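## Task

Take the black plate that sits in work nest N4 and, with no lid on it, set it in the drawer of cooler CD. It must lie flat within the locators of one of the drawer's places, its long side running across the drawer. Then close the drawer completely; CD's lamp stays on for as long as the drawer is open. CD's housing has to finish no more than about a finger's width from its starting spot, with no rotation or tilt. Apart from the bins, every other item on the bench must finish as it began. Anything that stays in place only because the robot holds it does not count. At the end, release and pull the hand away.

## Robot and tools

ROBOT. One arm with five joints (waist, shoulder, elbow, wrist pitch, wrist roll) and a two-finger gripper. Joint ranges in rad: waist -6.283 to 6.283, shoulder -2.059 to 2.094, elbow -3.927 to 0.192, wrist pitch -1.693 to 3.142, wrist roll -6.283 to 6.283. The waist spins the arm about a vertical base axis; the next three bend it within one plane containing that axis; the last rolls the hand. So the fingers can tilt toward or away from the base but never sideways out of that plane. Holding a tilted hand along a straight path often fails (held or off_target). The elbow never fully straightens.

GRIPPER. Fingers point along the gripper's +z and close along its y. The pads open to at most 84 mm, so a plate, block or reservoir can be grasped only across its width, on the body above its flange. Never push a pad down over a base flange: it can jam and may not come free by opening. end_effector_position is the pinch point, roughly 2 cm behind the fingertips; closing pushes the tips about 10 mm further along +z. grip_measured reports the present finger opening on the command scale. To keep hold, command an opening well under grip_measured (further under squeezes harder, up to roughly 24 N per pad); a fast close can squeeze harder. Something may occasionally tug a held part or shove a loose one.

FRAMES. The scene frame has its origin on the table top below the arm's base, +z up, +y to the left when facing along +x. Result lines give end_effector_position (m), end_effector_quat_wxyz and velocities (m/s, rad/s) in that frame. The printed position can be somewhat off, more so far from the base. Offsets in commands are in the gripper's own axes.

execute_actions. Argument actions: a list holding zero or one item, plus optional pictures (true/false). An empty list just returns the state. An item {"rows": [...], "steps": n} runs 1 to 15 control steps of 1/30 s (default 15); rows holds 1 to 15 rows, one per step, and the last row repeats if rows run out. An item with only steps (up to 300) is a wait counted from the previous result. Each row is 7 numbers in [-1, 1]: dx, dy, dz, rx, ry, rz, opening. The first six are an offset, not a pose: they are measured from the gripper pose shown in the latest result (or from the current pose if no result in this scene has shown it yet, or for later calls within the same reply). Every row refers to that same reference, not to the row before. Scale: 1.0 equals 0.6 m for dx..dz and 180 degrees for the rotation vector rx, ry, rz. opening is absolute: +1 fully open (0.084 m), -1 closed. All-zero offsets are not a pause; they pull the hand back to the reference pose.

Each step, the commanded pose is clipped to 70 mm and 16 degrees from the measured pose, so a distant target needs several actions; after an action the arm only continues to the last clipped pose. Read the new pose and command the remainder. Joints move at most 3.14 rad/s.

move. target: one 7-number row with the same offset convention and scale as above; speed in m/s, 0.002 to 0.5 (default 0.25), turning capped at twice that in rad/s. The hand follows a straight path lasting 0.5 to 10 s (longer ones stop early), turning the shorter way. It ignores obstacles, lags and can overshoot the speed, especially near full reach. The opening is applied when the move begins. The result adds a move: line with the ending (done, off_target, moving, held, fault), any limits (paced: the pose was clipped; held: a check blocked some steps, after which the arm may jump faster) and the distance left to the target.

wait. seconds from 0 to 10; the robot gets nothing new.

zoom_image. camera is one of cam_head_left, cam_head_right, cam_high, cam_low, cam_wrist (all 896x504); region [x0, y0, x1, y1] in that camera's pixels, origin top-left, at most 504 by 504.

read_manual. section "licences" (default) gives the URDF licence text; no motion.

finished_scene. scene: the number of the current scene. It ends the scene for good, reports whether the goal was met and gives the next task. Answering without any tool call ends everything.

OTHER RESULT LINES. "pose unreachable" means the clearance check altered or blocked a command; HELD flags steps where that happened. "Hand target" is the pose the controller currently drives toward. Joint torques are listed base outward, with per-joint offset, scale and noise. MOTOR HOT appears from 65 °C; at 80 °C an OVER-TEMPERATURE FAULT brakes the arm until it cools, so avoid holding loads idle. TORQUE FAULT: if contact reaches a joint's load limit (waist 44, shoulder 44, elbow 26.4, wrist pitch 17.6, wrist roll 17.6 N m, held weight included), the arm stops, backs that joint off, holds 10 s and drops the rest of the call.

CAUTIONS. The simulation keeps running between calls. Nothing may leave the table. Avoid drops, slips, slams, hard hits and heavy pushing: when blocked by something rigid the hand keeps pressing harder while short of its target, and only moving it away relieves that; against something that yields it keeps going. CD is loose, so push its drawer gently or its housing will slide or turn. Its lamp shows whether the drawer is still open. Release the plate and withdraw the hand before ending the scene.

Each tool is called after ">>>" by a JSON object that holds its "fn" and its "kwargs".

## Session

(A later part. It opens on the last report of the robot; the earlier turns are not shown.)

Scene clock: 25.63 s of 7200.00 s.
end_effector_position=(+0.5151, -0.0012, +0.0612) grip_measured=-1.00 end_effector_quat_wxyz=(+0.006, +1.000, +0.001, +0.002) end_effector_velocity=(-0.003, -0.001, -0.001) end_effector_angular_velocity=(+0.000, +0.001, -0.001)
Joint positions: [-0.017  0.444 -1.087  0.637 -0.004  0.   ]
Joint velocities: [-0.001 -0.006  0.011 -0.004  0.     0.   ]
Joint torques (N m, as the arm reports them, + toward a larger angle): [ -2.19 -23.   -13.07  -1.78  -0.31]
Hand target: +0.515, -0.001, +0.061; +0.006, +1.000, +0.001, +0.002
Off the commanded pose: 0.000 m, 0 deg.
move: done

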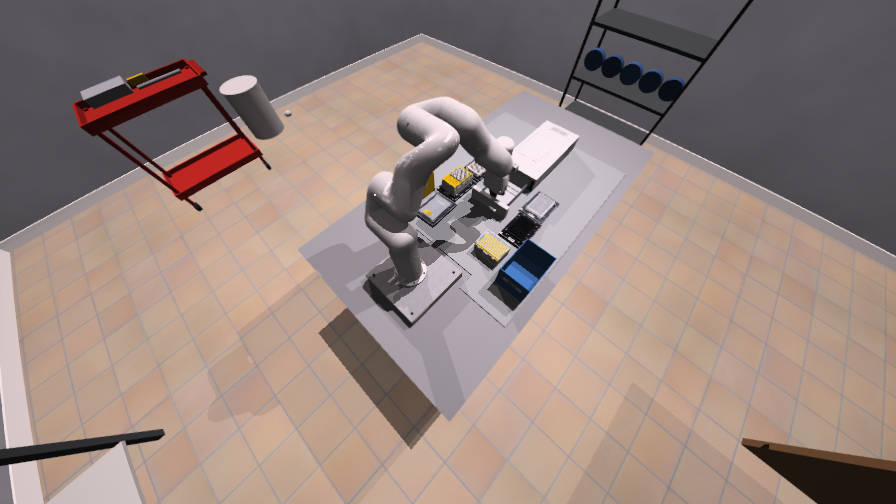

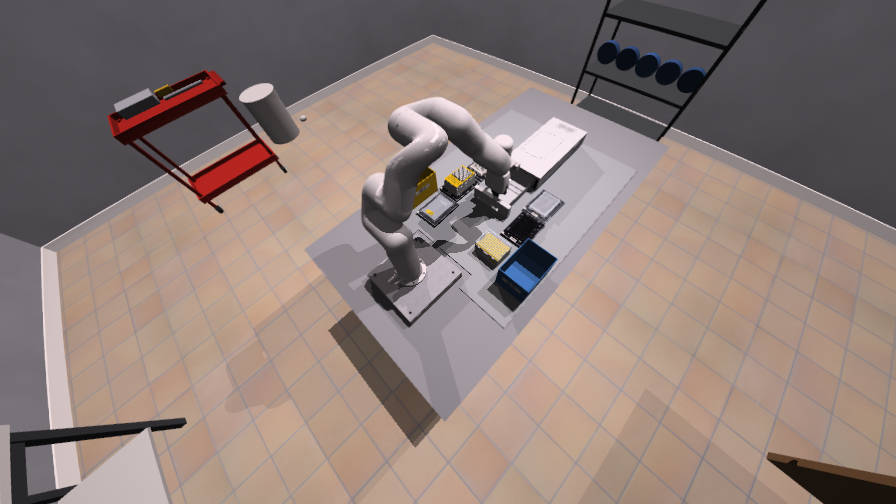

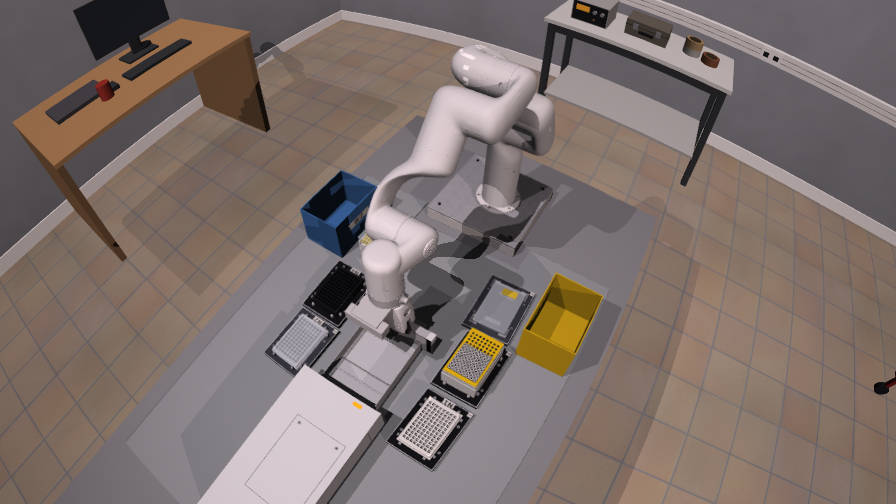

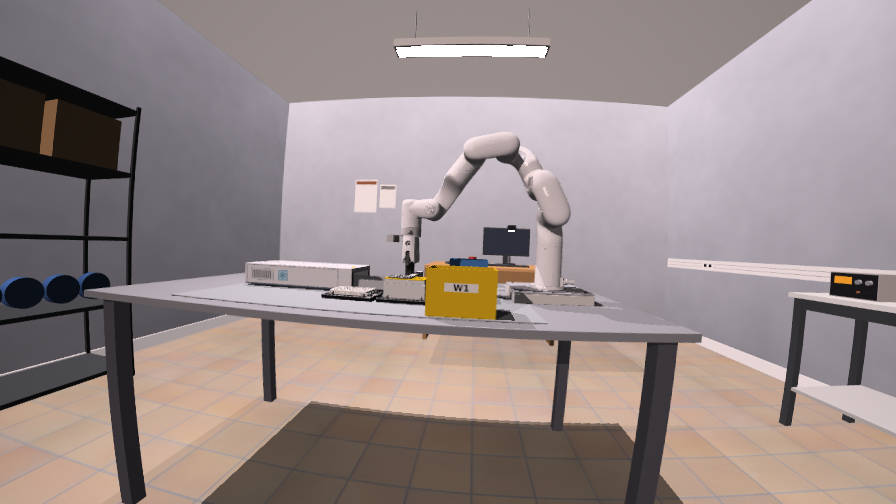

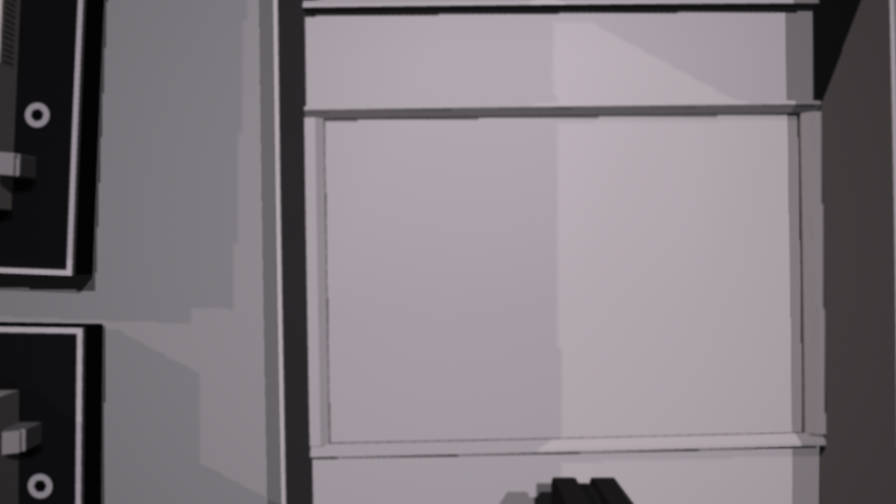

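>>> {"fn": "move", "kwargs": {"target": [0.008,0,-0.13,0,0,0,-1], "speed": 0.1}}

>>> {"fn": "move", "kwargs": {"target": [-0.1,0.315,0,0,0,0,1], "speed": 0.15}}

Scene clock: 29.17 s of 7200.00 s.
end_effector_position=(+0.5196, -0.0003, +0.1385) grip_measured=-1.00 end_effector_quat_wxyz=(+0.006, +1.000, +0.001, +0.001) end_effector_velocity=(+0.001, +0.000, +0.005) end_effector_angular_velocity=(-0.000, -0.003, +0.001)
Joint positions: [-0.017  0.304 -1.14   0.832 -0.004  0.   ]
Joint velocities: [ 0.001 -0.007 -0.005  0.008 -0.     0.   ]
Joint torques (N m, as the arm reports them, + toward a larger angle): [ -2.21 -22.24 -14.92  -1.81  -0.36]
Hand target: +0.520, -0.000, +0.139; +0.006, +1.000, +0.001, +0.002
Off the commanded pose: 0.001 m, 0 deg.
move: done

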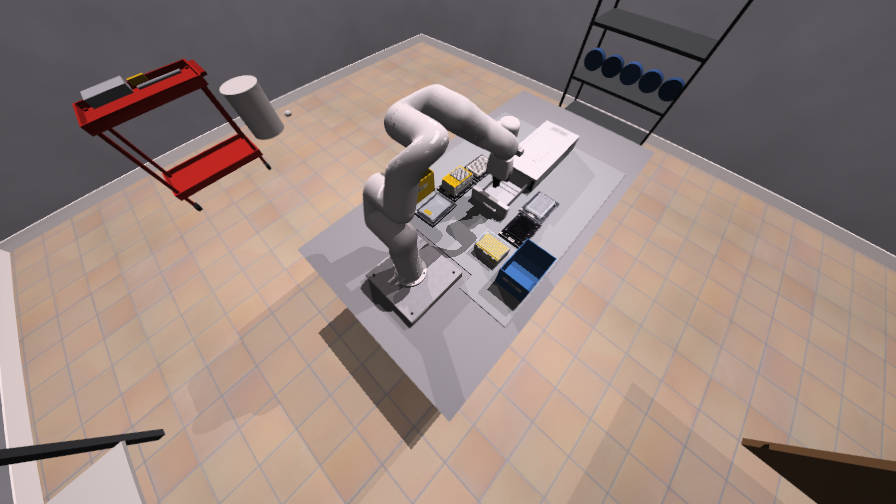

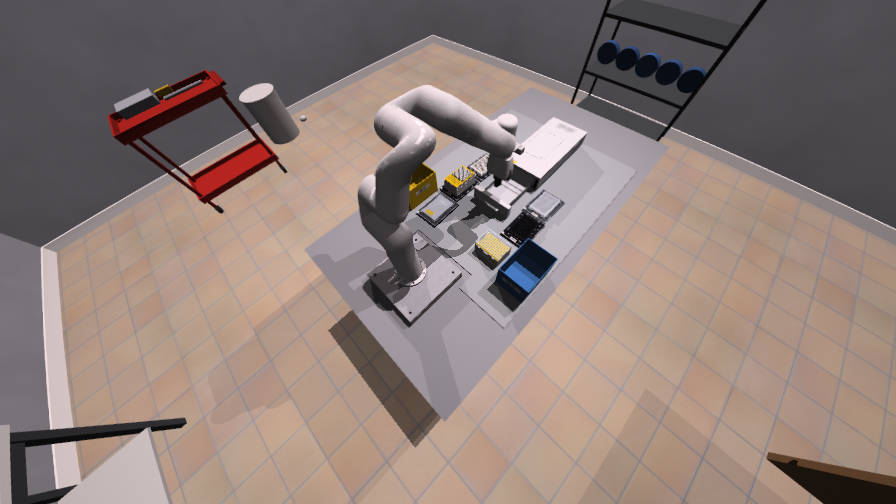

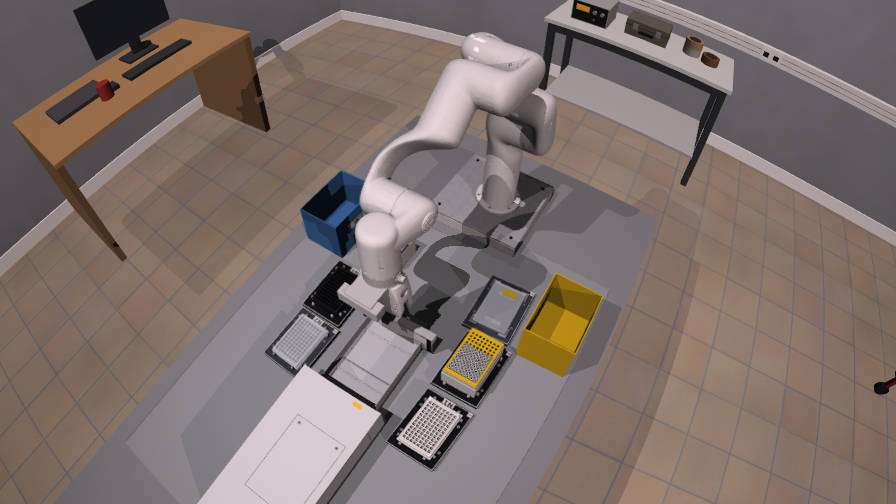

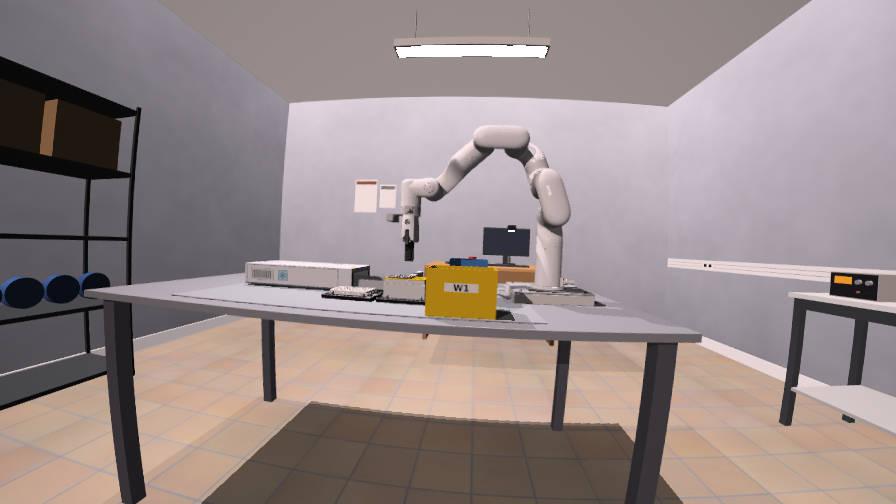

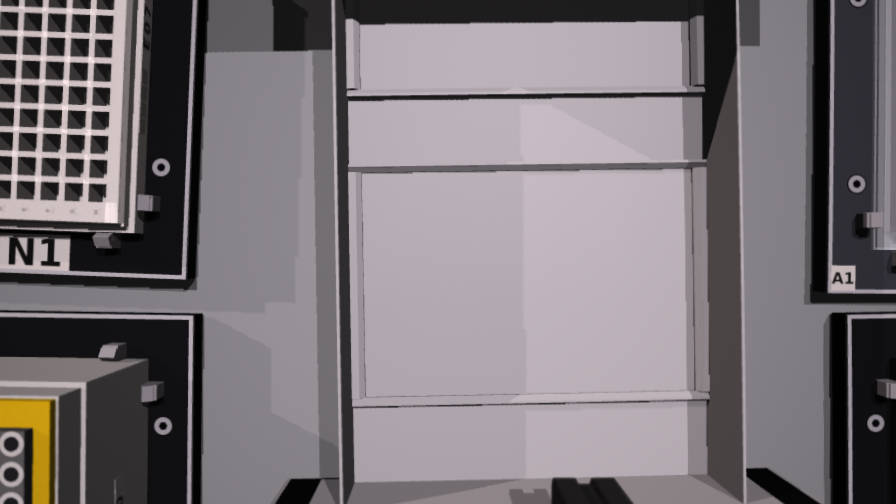

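Scene clock: 31.00 s of 7200.00 s.
end_effector_position=(+0.4594, -0.1889, +0.1406) grip_measured=+1.00 end_effector_quat_wxyz=(+0.006, +1.000, +0.001, +0.001) end_effector_velocity=(-0.000, -0.004, +0.001) end_effector_angular_velocity=(-0.001, -0.002, -0.002)
Joint positions: [-0.407  0.237 -1.045  0.804 -0.394  0.084]
Joint velocities: [-0.007  0.001 -0.002 -0.001 -0.005  0.   ]
Joint torques (N m, as the arm reports them, + toward a larger angle): [ -2.16 -21.36 -14.9   -1.85  -0.25]
Hand target: +0.459, -0.189, +0.141; +0.006, +1.000, +0.001, +0.001
Off the commanded pose: 0.001 m, 0 deg.
move: done

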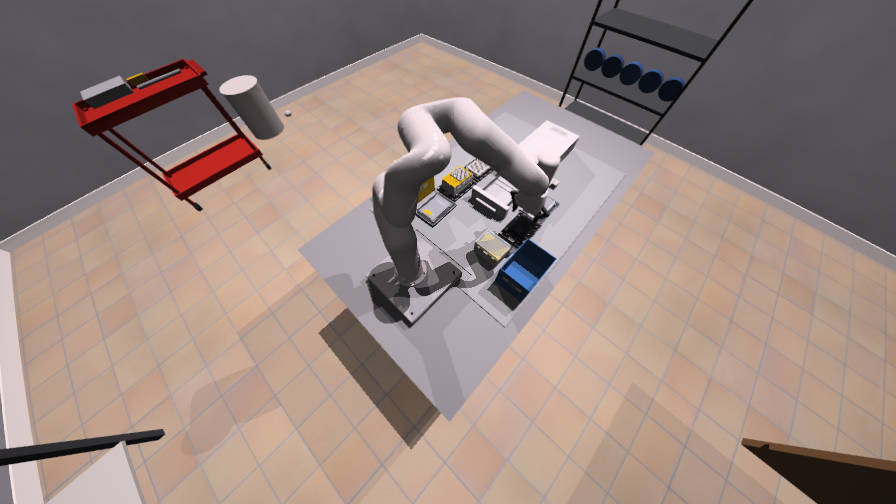

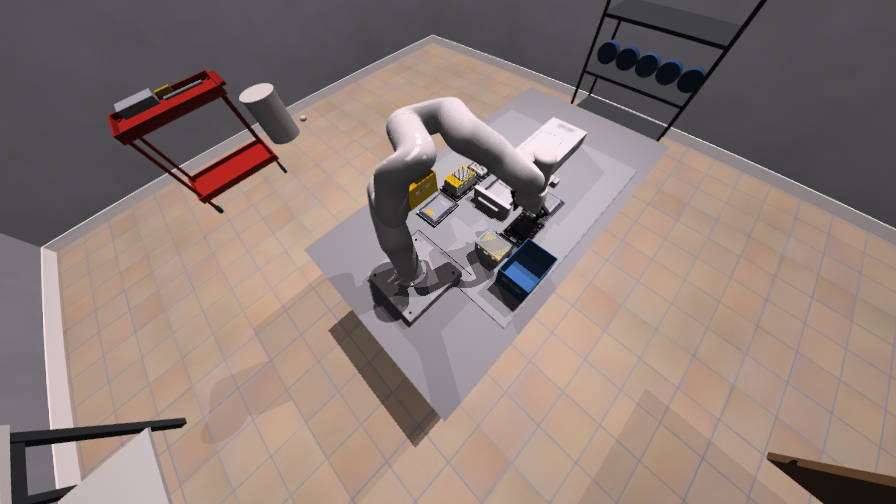

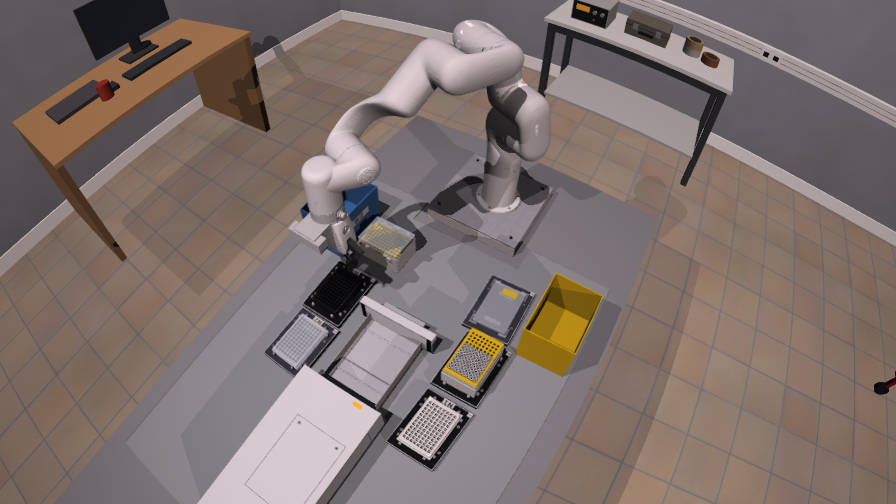

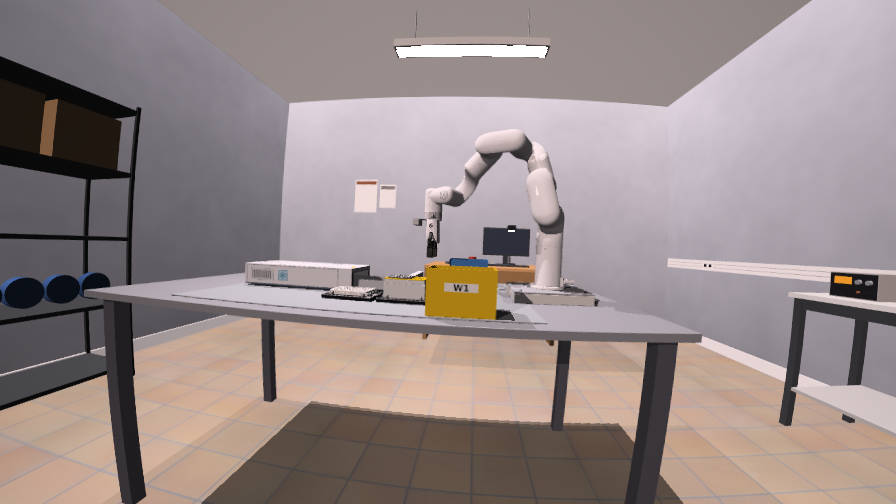

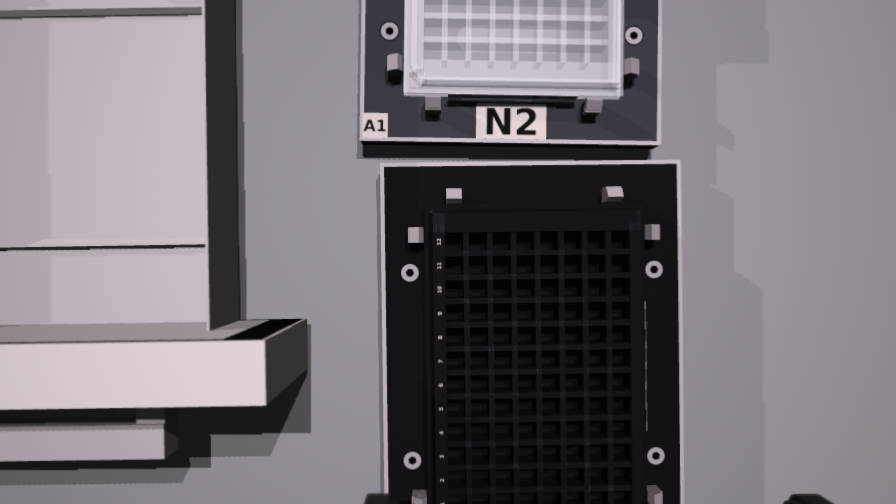

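>>> {"fn": "move", "kwargs": {"target": [0.033,0.0025,0.148,0,0,-0.004,1], "speed": 0.08}}

>>> {"fn": "zoom_image", "kwargs": {"camera": "cam_wrist", "region": [392,100,896,504]}}

Scene clock: 35.70 s of 7200.00 s.
end_effector_position=(+0.4793, -0.1915, +0.0524) grip_measured=+1.00 end_effector_quat_wxyz=(+0.006, +1.000, +0.007, +0.001) end_effector_velocity=(-0.000, -0.000, -0.003) end_effector_angular_velocity=(+0.001, +0.003, +0.000)
Joint positions: [-0.395  0.473 -1.092  0.614 -0.394  0.084]
Joint velocities: [-0.     0.009 -0.003 -0.003 -0.     0.   ]
Joint torques (N m, as the arm reports them, + toward a larger angle): [ -2.06 -23.33 -13.24  -1.83  -0.3 ]
Hand target: +0.479, -0.191, +0.052; +0.006, +1.000, +0.007, +0.001
Off the commanded pose: 0.000 m, 0 deg.
After step 90, 0.13 s passed at rest.
move: done

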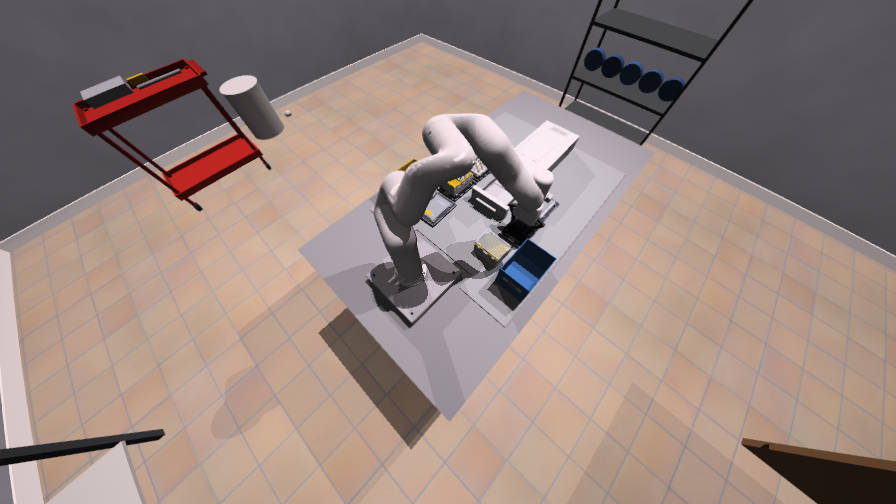

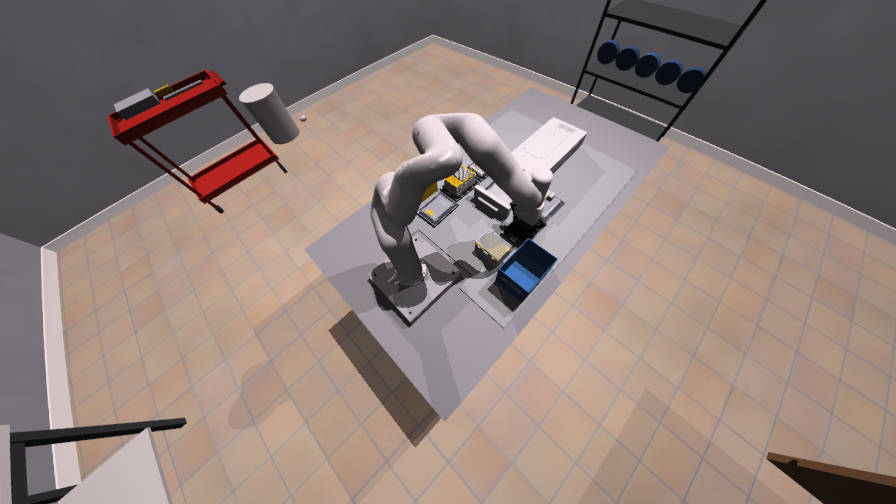

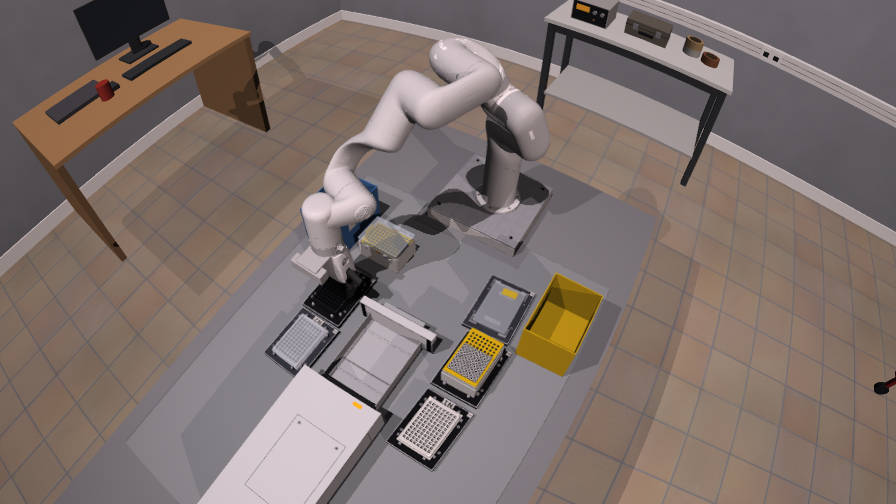

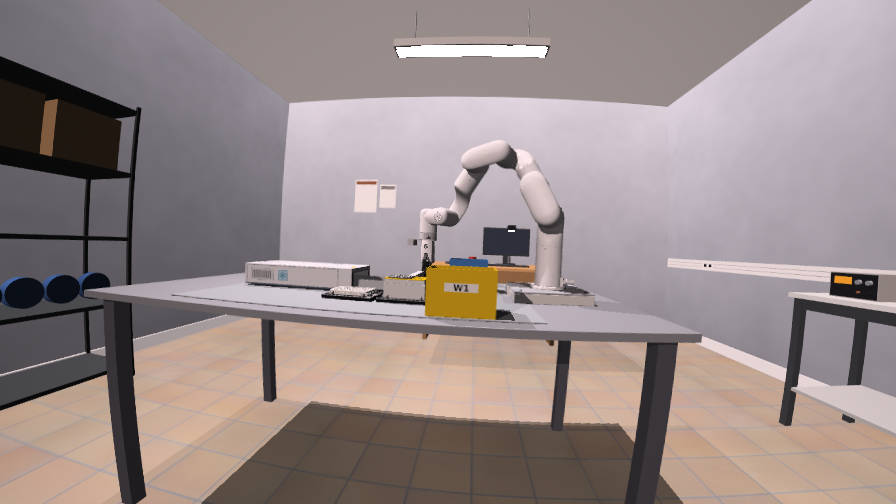

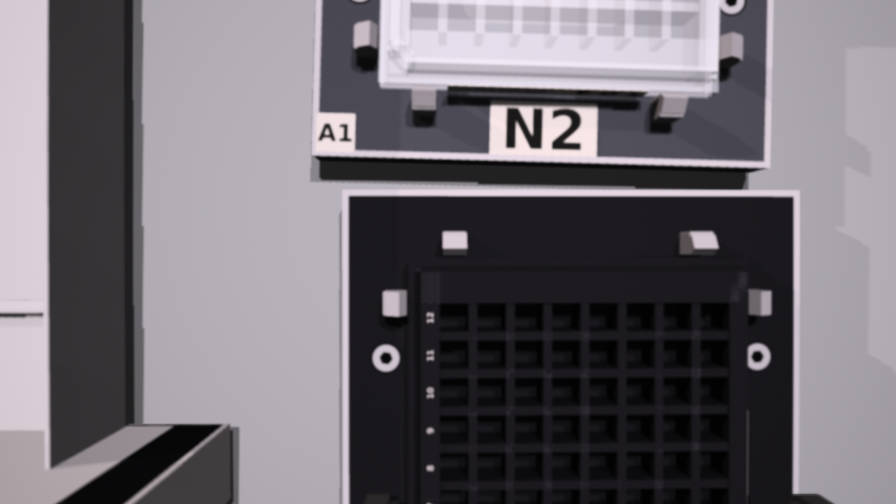

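Region (392, 100, 896, 504) of cam_wrist's 896x504 image, scaled by 1.000; it fills the top 404 rows of this view, and the rest is white.

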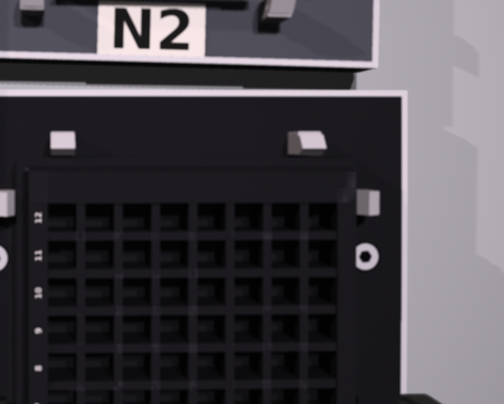

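>>> {"fn": "move", "kwargs": {"target": [0.001,0,0.029,0,0,0,1], "speed": 0.02}}

>>> {"fn": "execute_actions", "kwargs": {"actions": [{"rows":[[0,0,0,0,0,0,0.8],[0,0,0,0,0,0,0.8],[0,0,0,0,0,0,0.8],[0,0,0,0,0,0,0.8],[0,0,0,0,0,0,0.6],[0,0,0,0,0,0,0.4],[0,0,0,0,0,0,0.2],[0,0,0,0,0,0,0.0]],"steps":15}], "pictures": false}}

>>> {"fn": "move", "kwargs": {"target": [0,0,-0.165,0,0,0,0], "speed": 0.06}}

Scene clock: 40.73 s of 7200.00 s.
end_effector_position=(+0.4799, -0.1917, +0.0352) grip_measured=+1.00 end_effector_quat_wxyz=(+0.006, +1.000, +0.007, +0.001) end_effector_velocity=(+0.000, -0.000, -0.001) end_effector_angular_velocity=(-0.001, -0.001, -0.000)
Joint positions: [-0.395  0.515 -1.097  0.577 -0.394  0.084]
Joint velocities: [-0.     0.003  0.    -0.005 -0.    -0.   ]
Joint torques (N m, as the arm reports them, + toward a larger angle): [ -2.04 -23.75 -12.68  -1.89  -0.32]
Hand target: +0.480, -0.192, +0.035; +0.006, +1.000, +0.007, +0.001
Off the commanded pose: 0.000 m, 0 deg.
After step 90, 0.90 s passed at rest.
move: done

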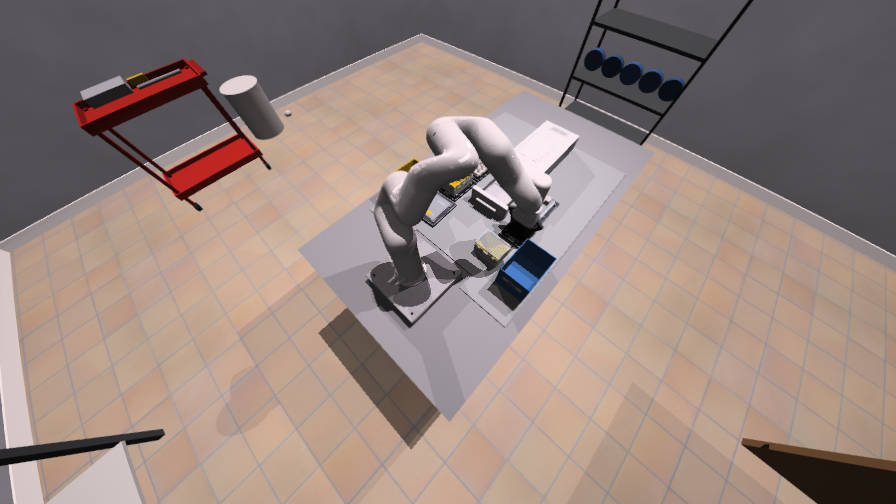

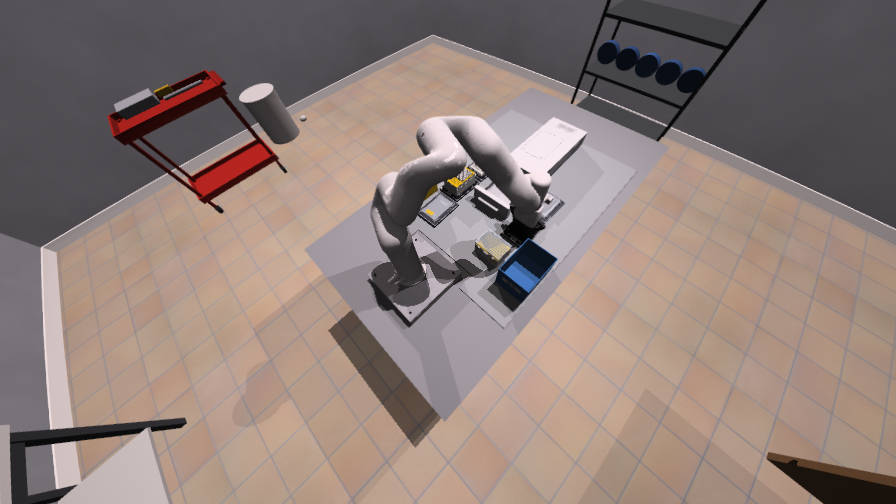

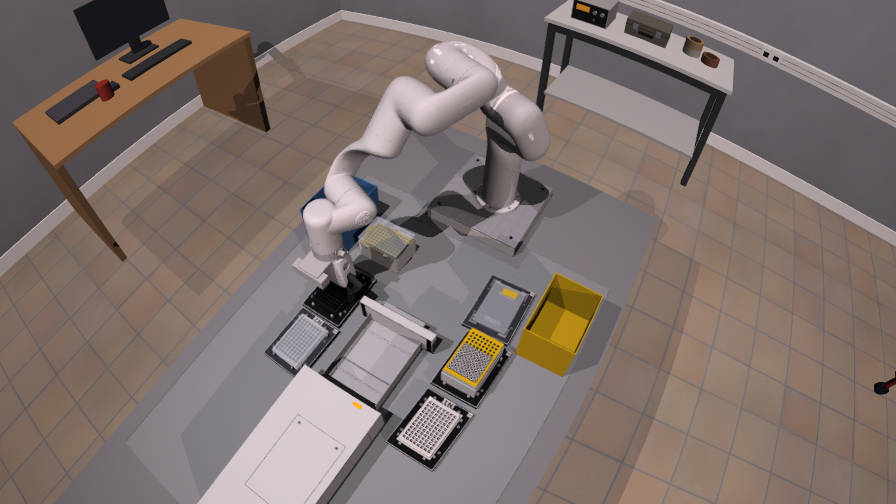

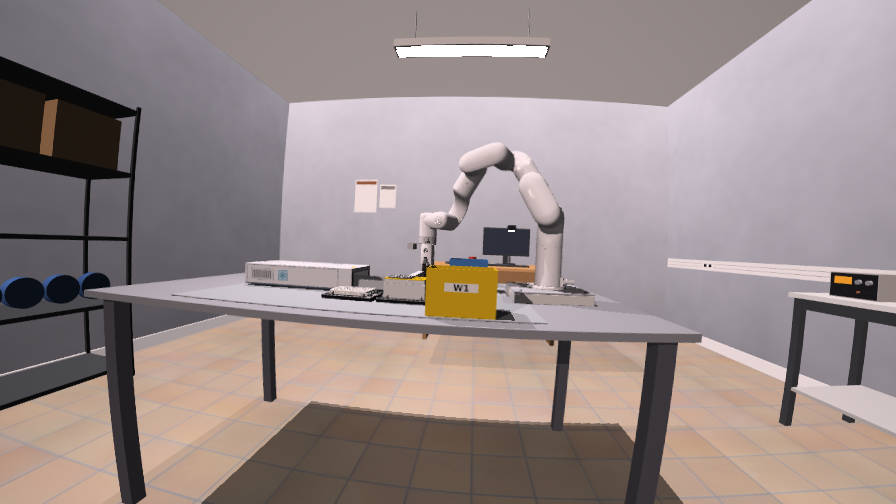

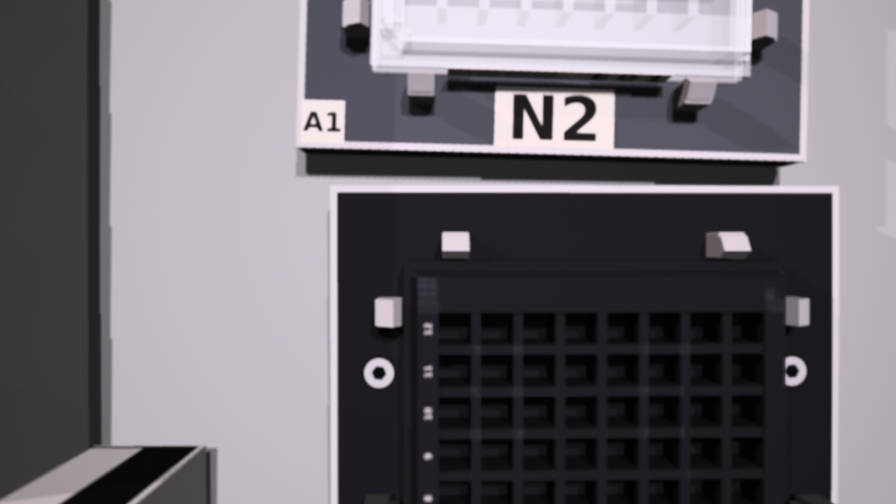

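Scene clock: 41.23 s of 7200.00 s.
end_effector_position=(+0.4803, -0.1923, +0.0357) grip_measured=+0.88 end_effector_quat_wxyz=(+0.007, +1.000, +0.007, +0.002) end_effector_velocity=(+0.000, +0.001, -0.001) end_effector_angular_velocity=(+0.000, +0.001, +0.002)
Joint positions: [-0.395  0.514 -1.097  0.577 -0.394  0.08 ]
Joint velocities: [ 0.001  0.001  0.    -0.    -0.     0.   ]
Joint torques (N m, as the arm reports them, + toward a larger angle): [  2.19 -21.24 -10.43  -1.3   -0.48]
Hand target: +0.480, -0.192, +0.035; +0.006, +1.000, +0.007, +0.001
Off the commanded pose: 0.001 m, 0 deg.
Steps of this call (steps 1 to 15: all 15 steps of this action). Readings (end_effector_position):
1: (+0.4799, -0.1918, +0.0352)
2: (+0.4804, -0.1927, +0.0359)
4: (+0.4804, -0.1925, +0.0359)
8: (+0.4803, -0.1924, +0.0358)
15: the state above

Scene clock: 43.50 s of 7200.00 s.
end_effector_position=(+0.4799, -0.1909, +0.1341) grip_measured=+0.88 end_effector_quat_wxyz=(+0.007, +1.000, +0.007, +0.002) end_effector_velocity=(+0.000, -0.001, +0.003) end_effector_angular_velocity=(-0.000, -0.001, -0.001)
Joint positions: [-0.395  0.307 -1.122  0.81  -0.394  0.08 ]
Joint velocities: [-0.001 -0.005 -0.002  0.006 -0.     0.   ]
Joint torques (N m, as the arm reports them, + toward a larger angle): [ -2.27 -22.56 -15.02  -1.79  -0.31]
Hand target: +0.480, -0.191, +0.135; +0.007, +1.000, +0.007, +0.002
Off the commanded pose: 0.001 m, 0 deg.
move: done

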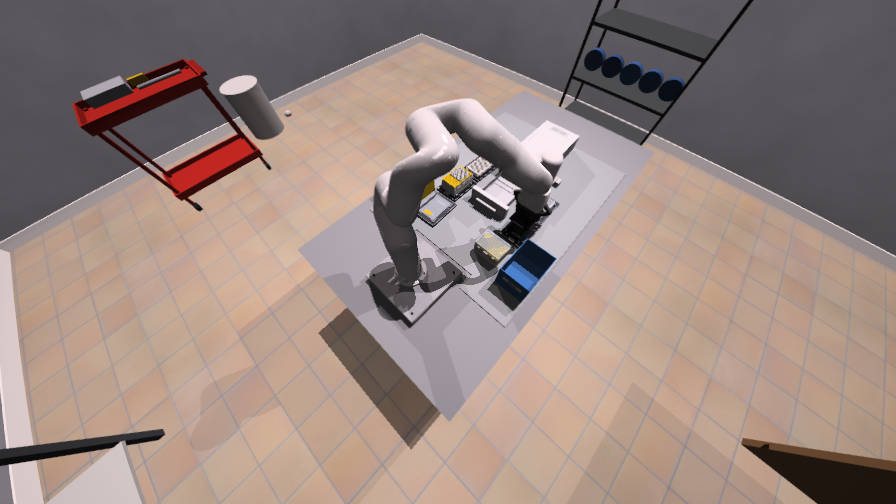

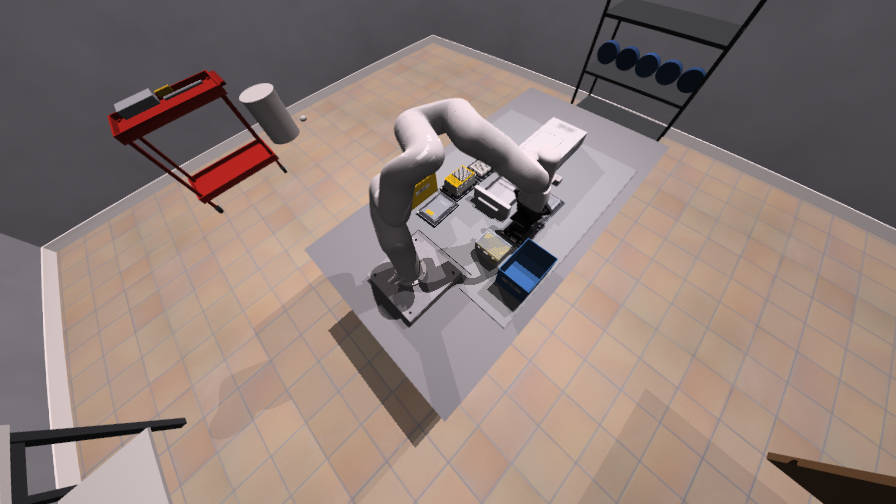

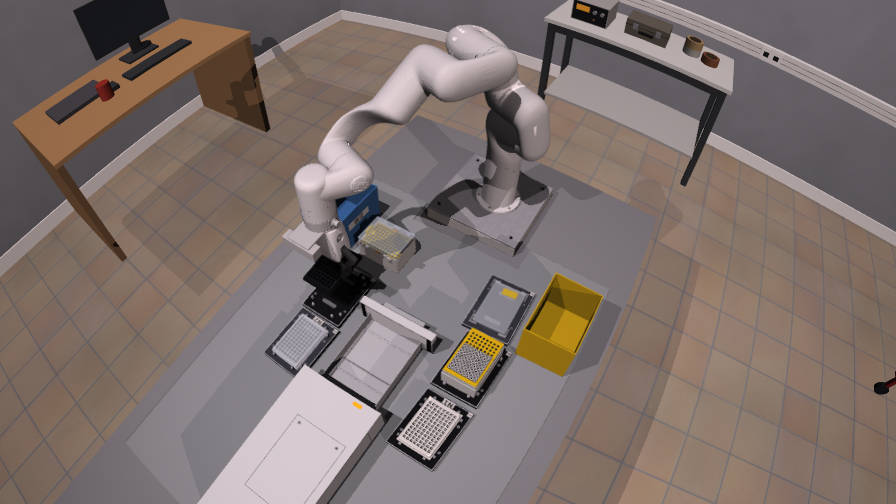

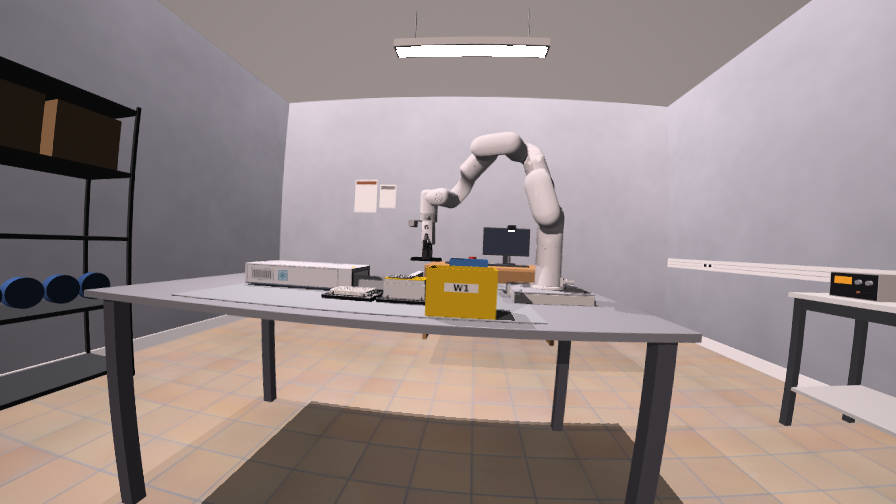

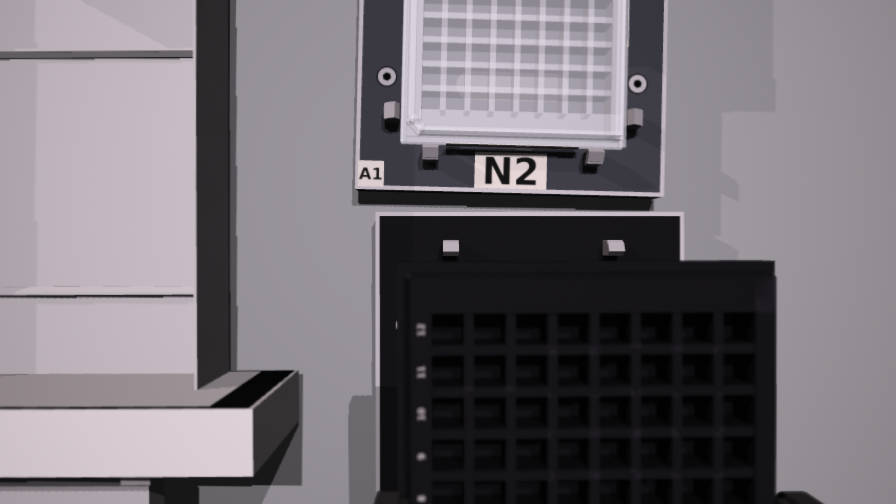

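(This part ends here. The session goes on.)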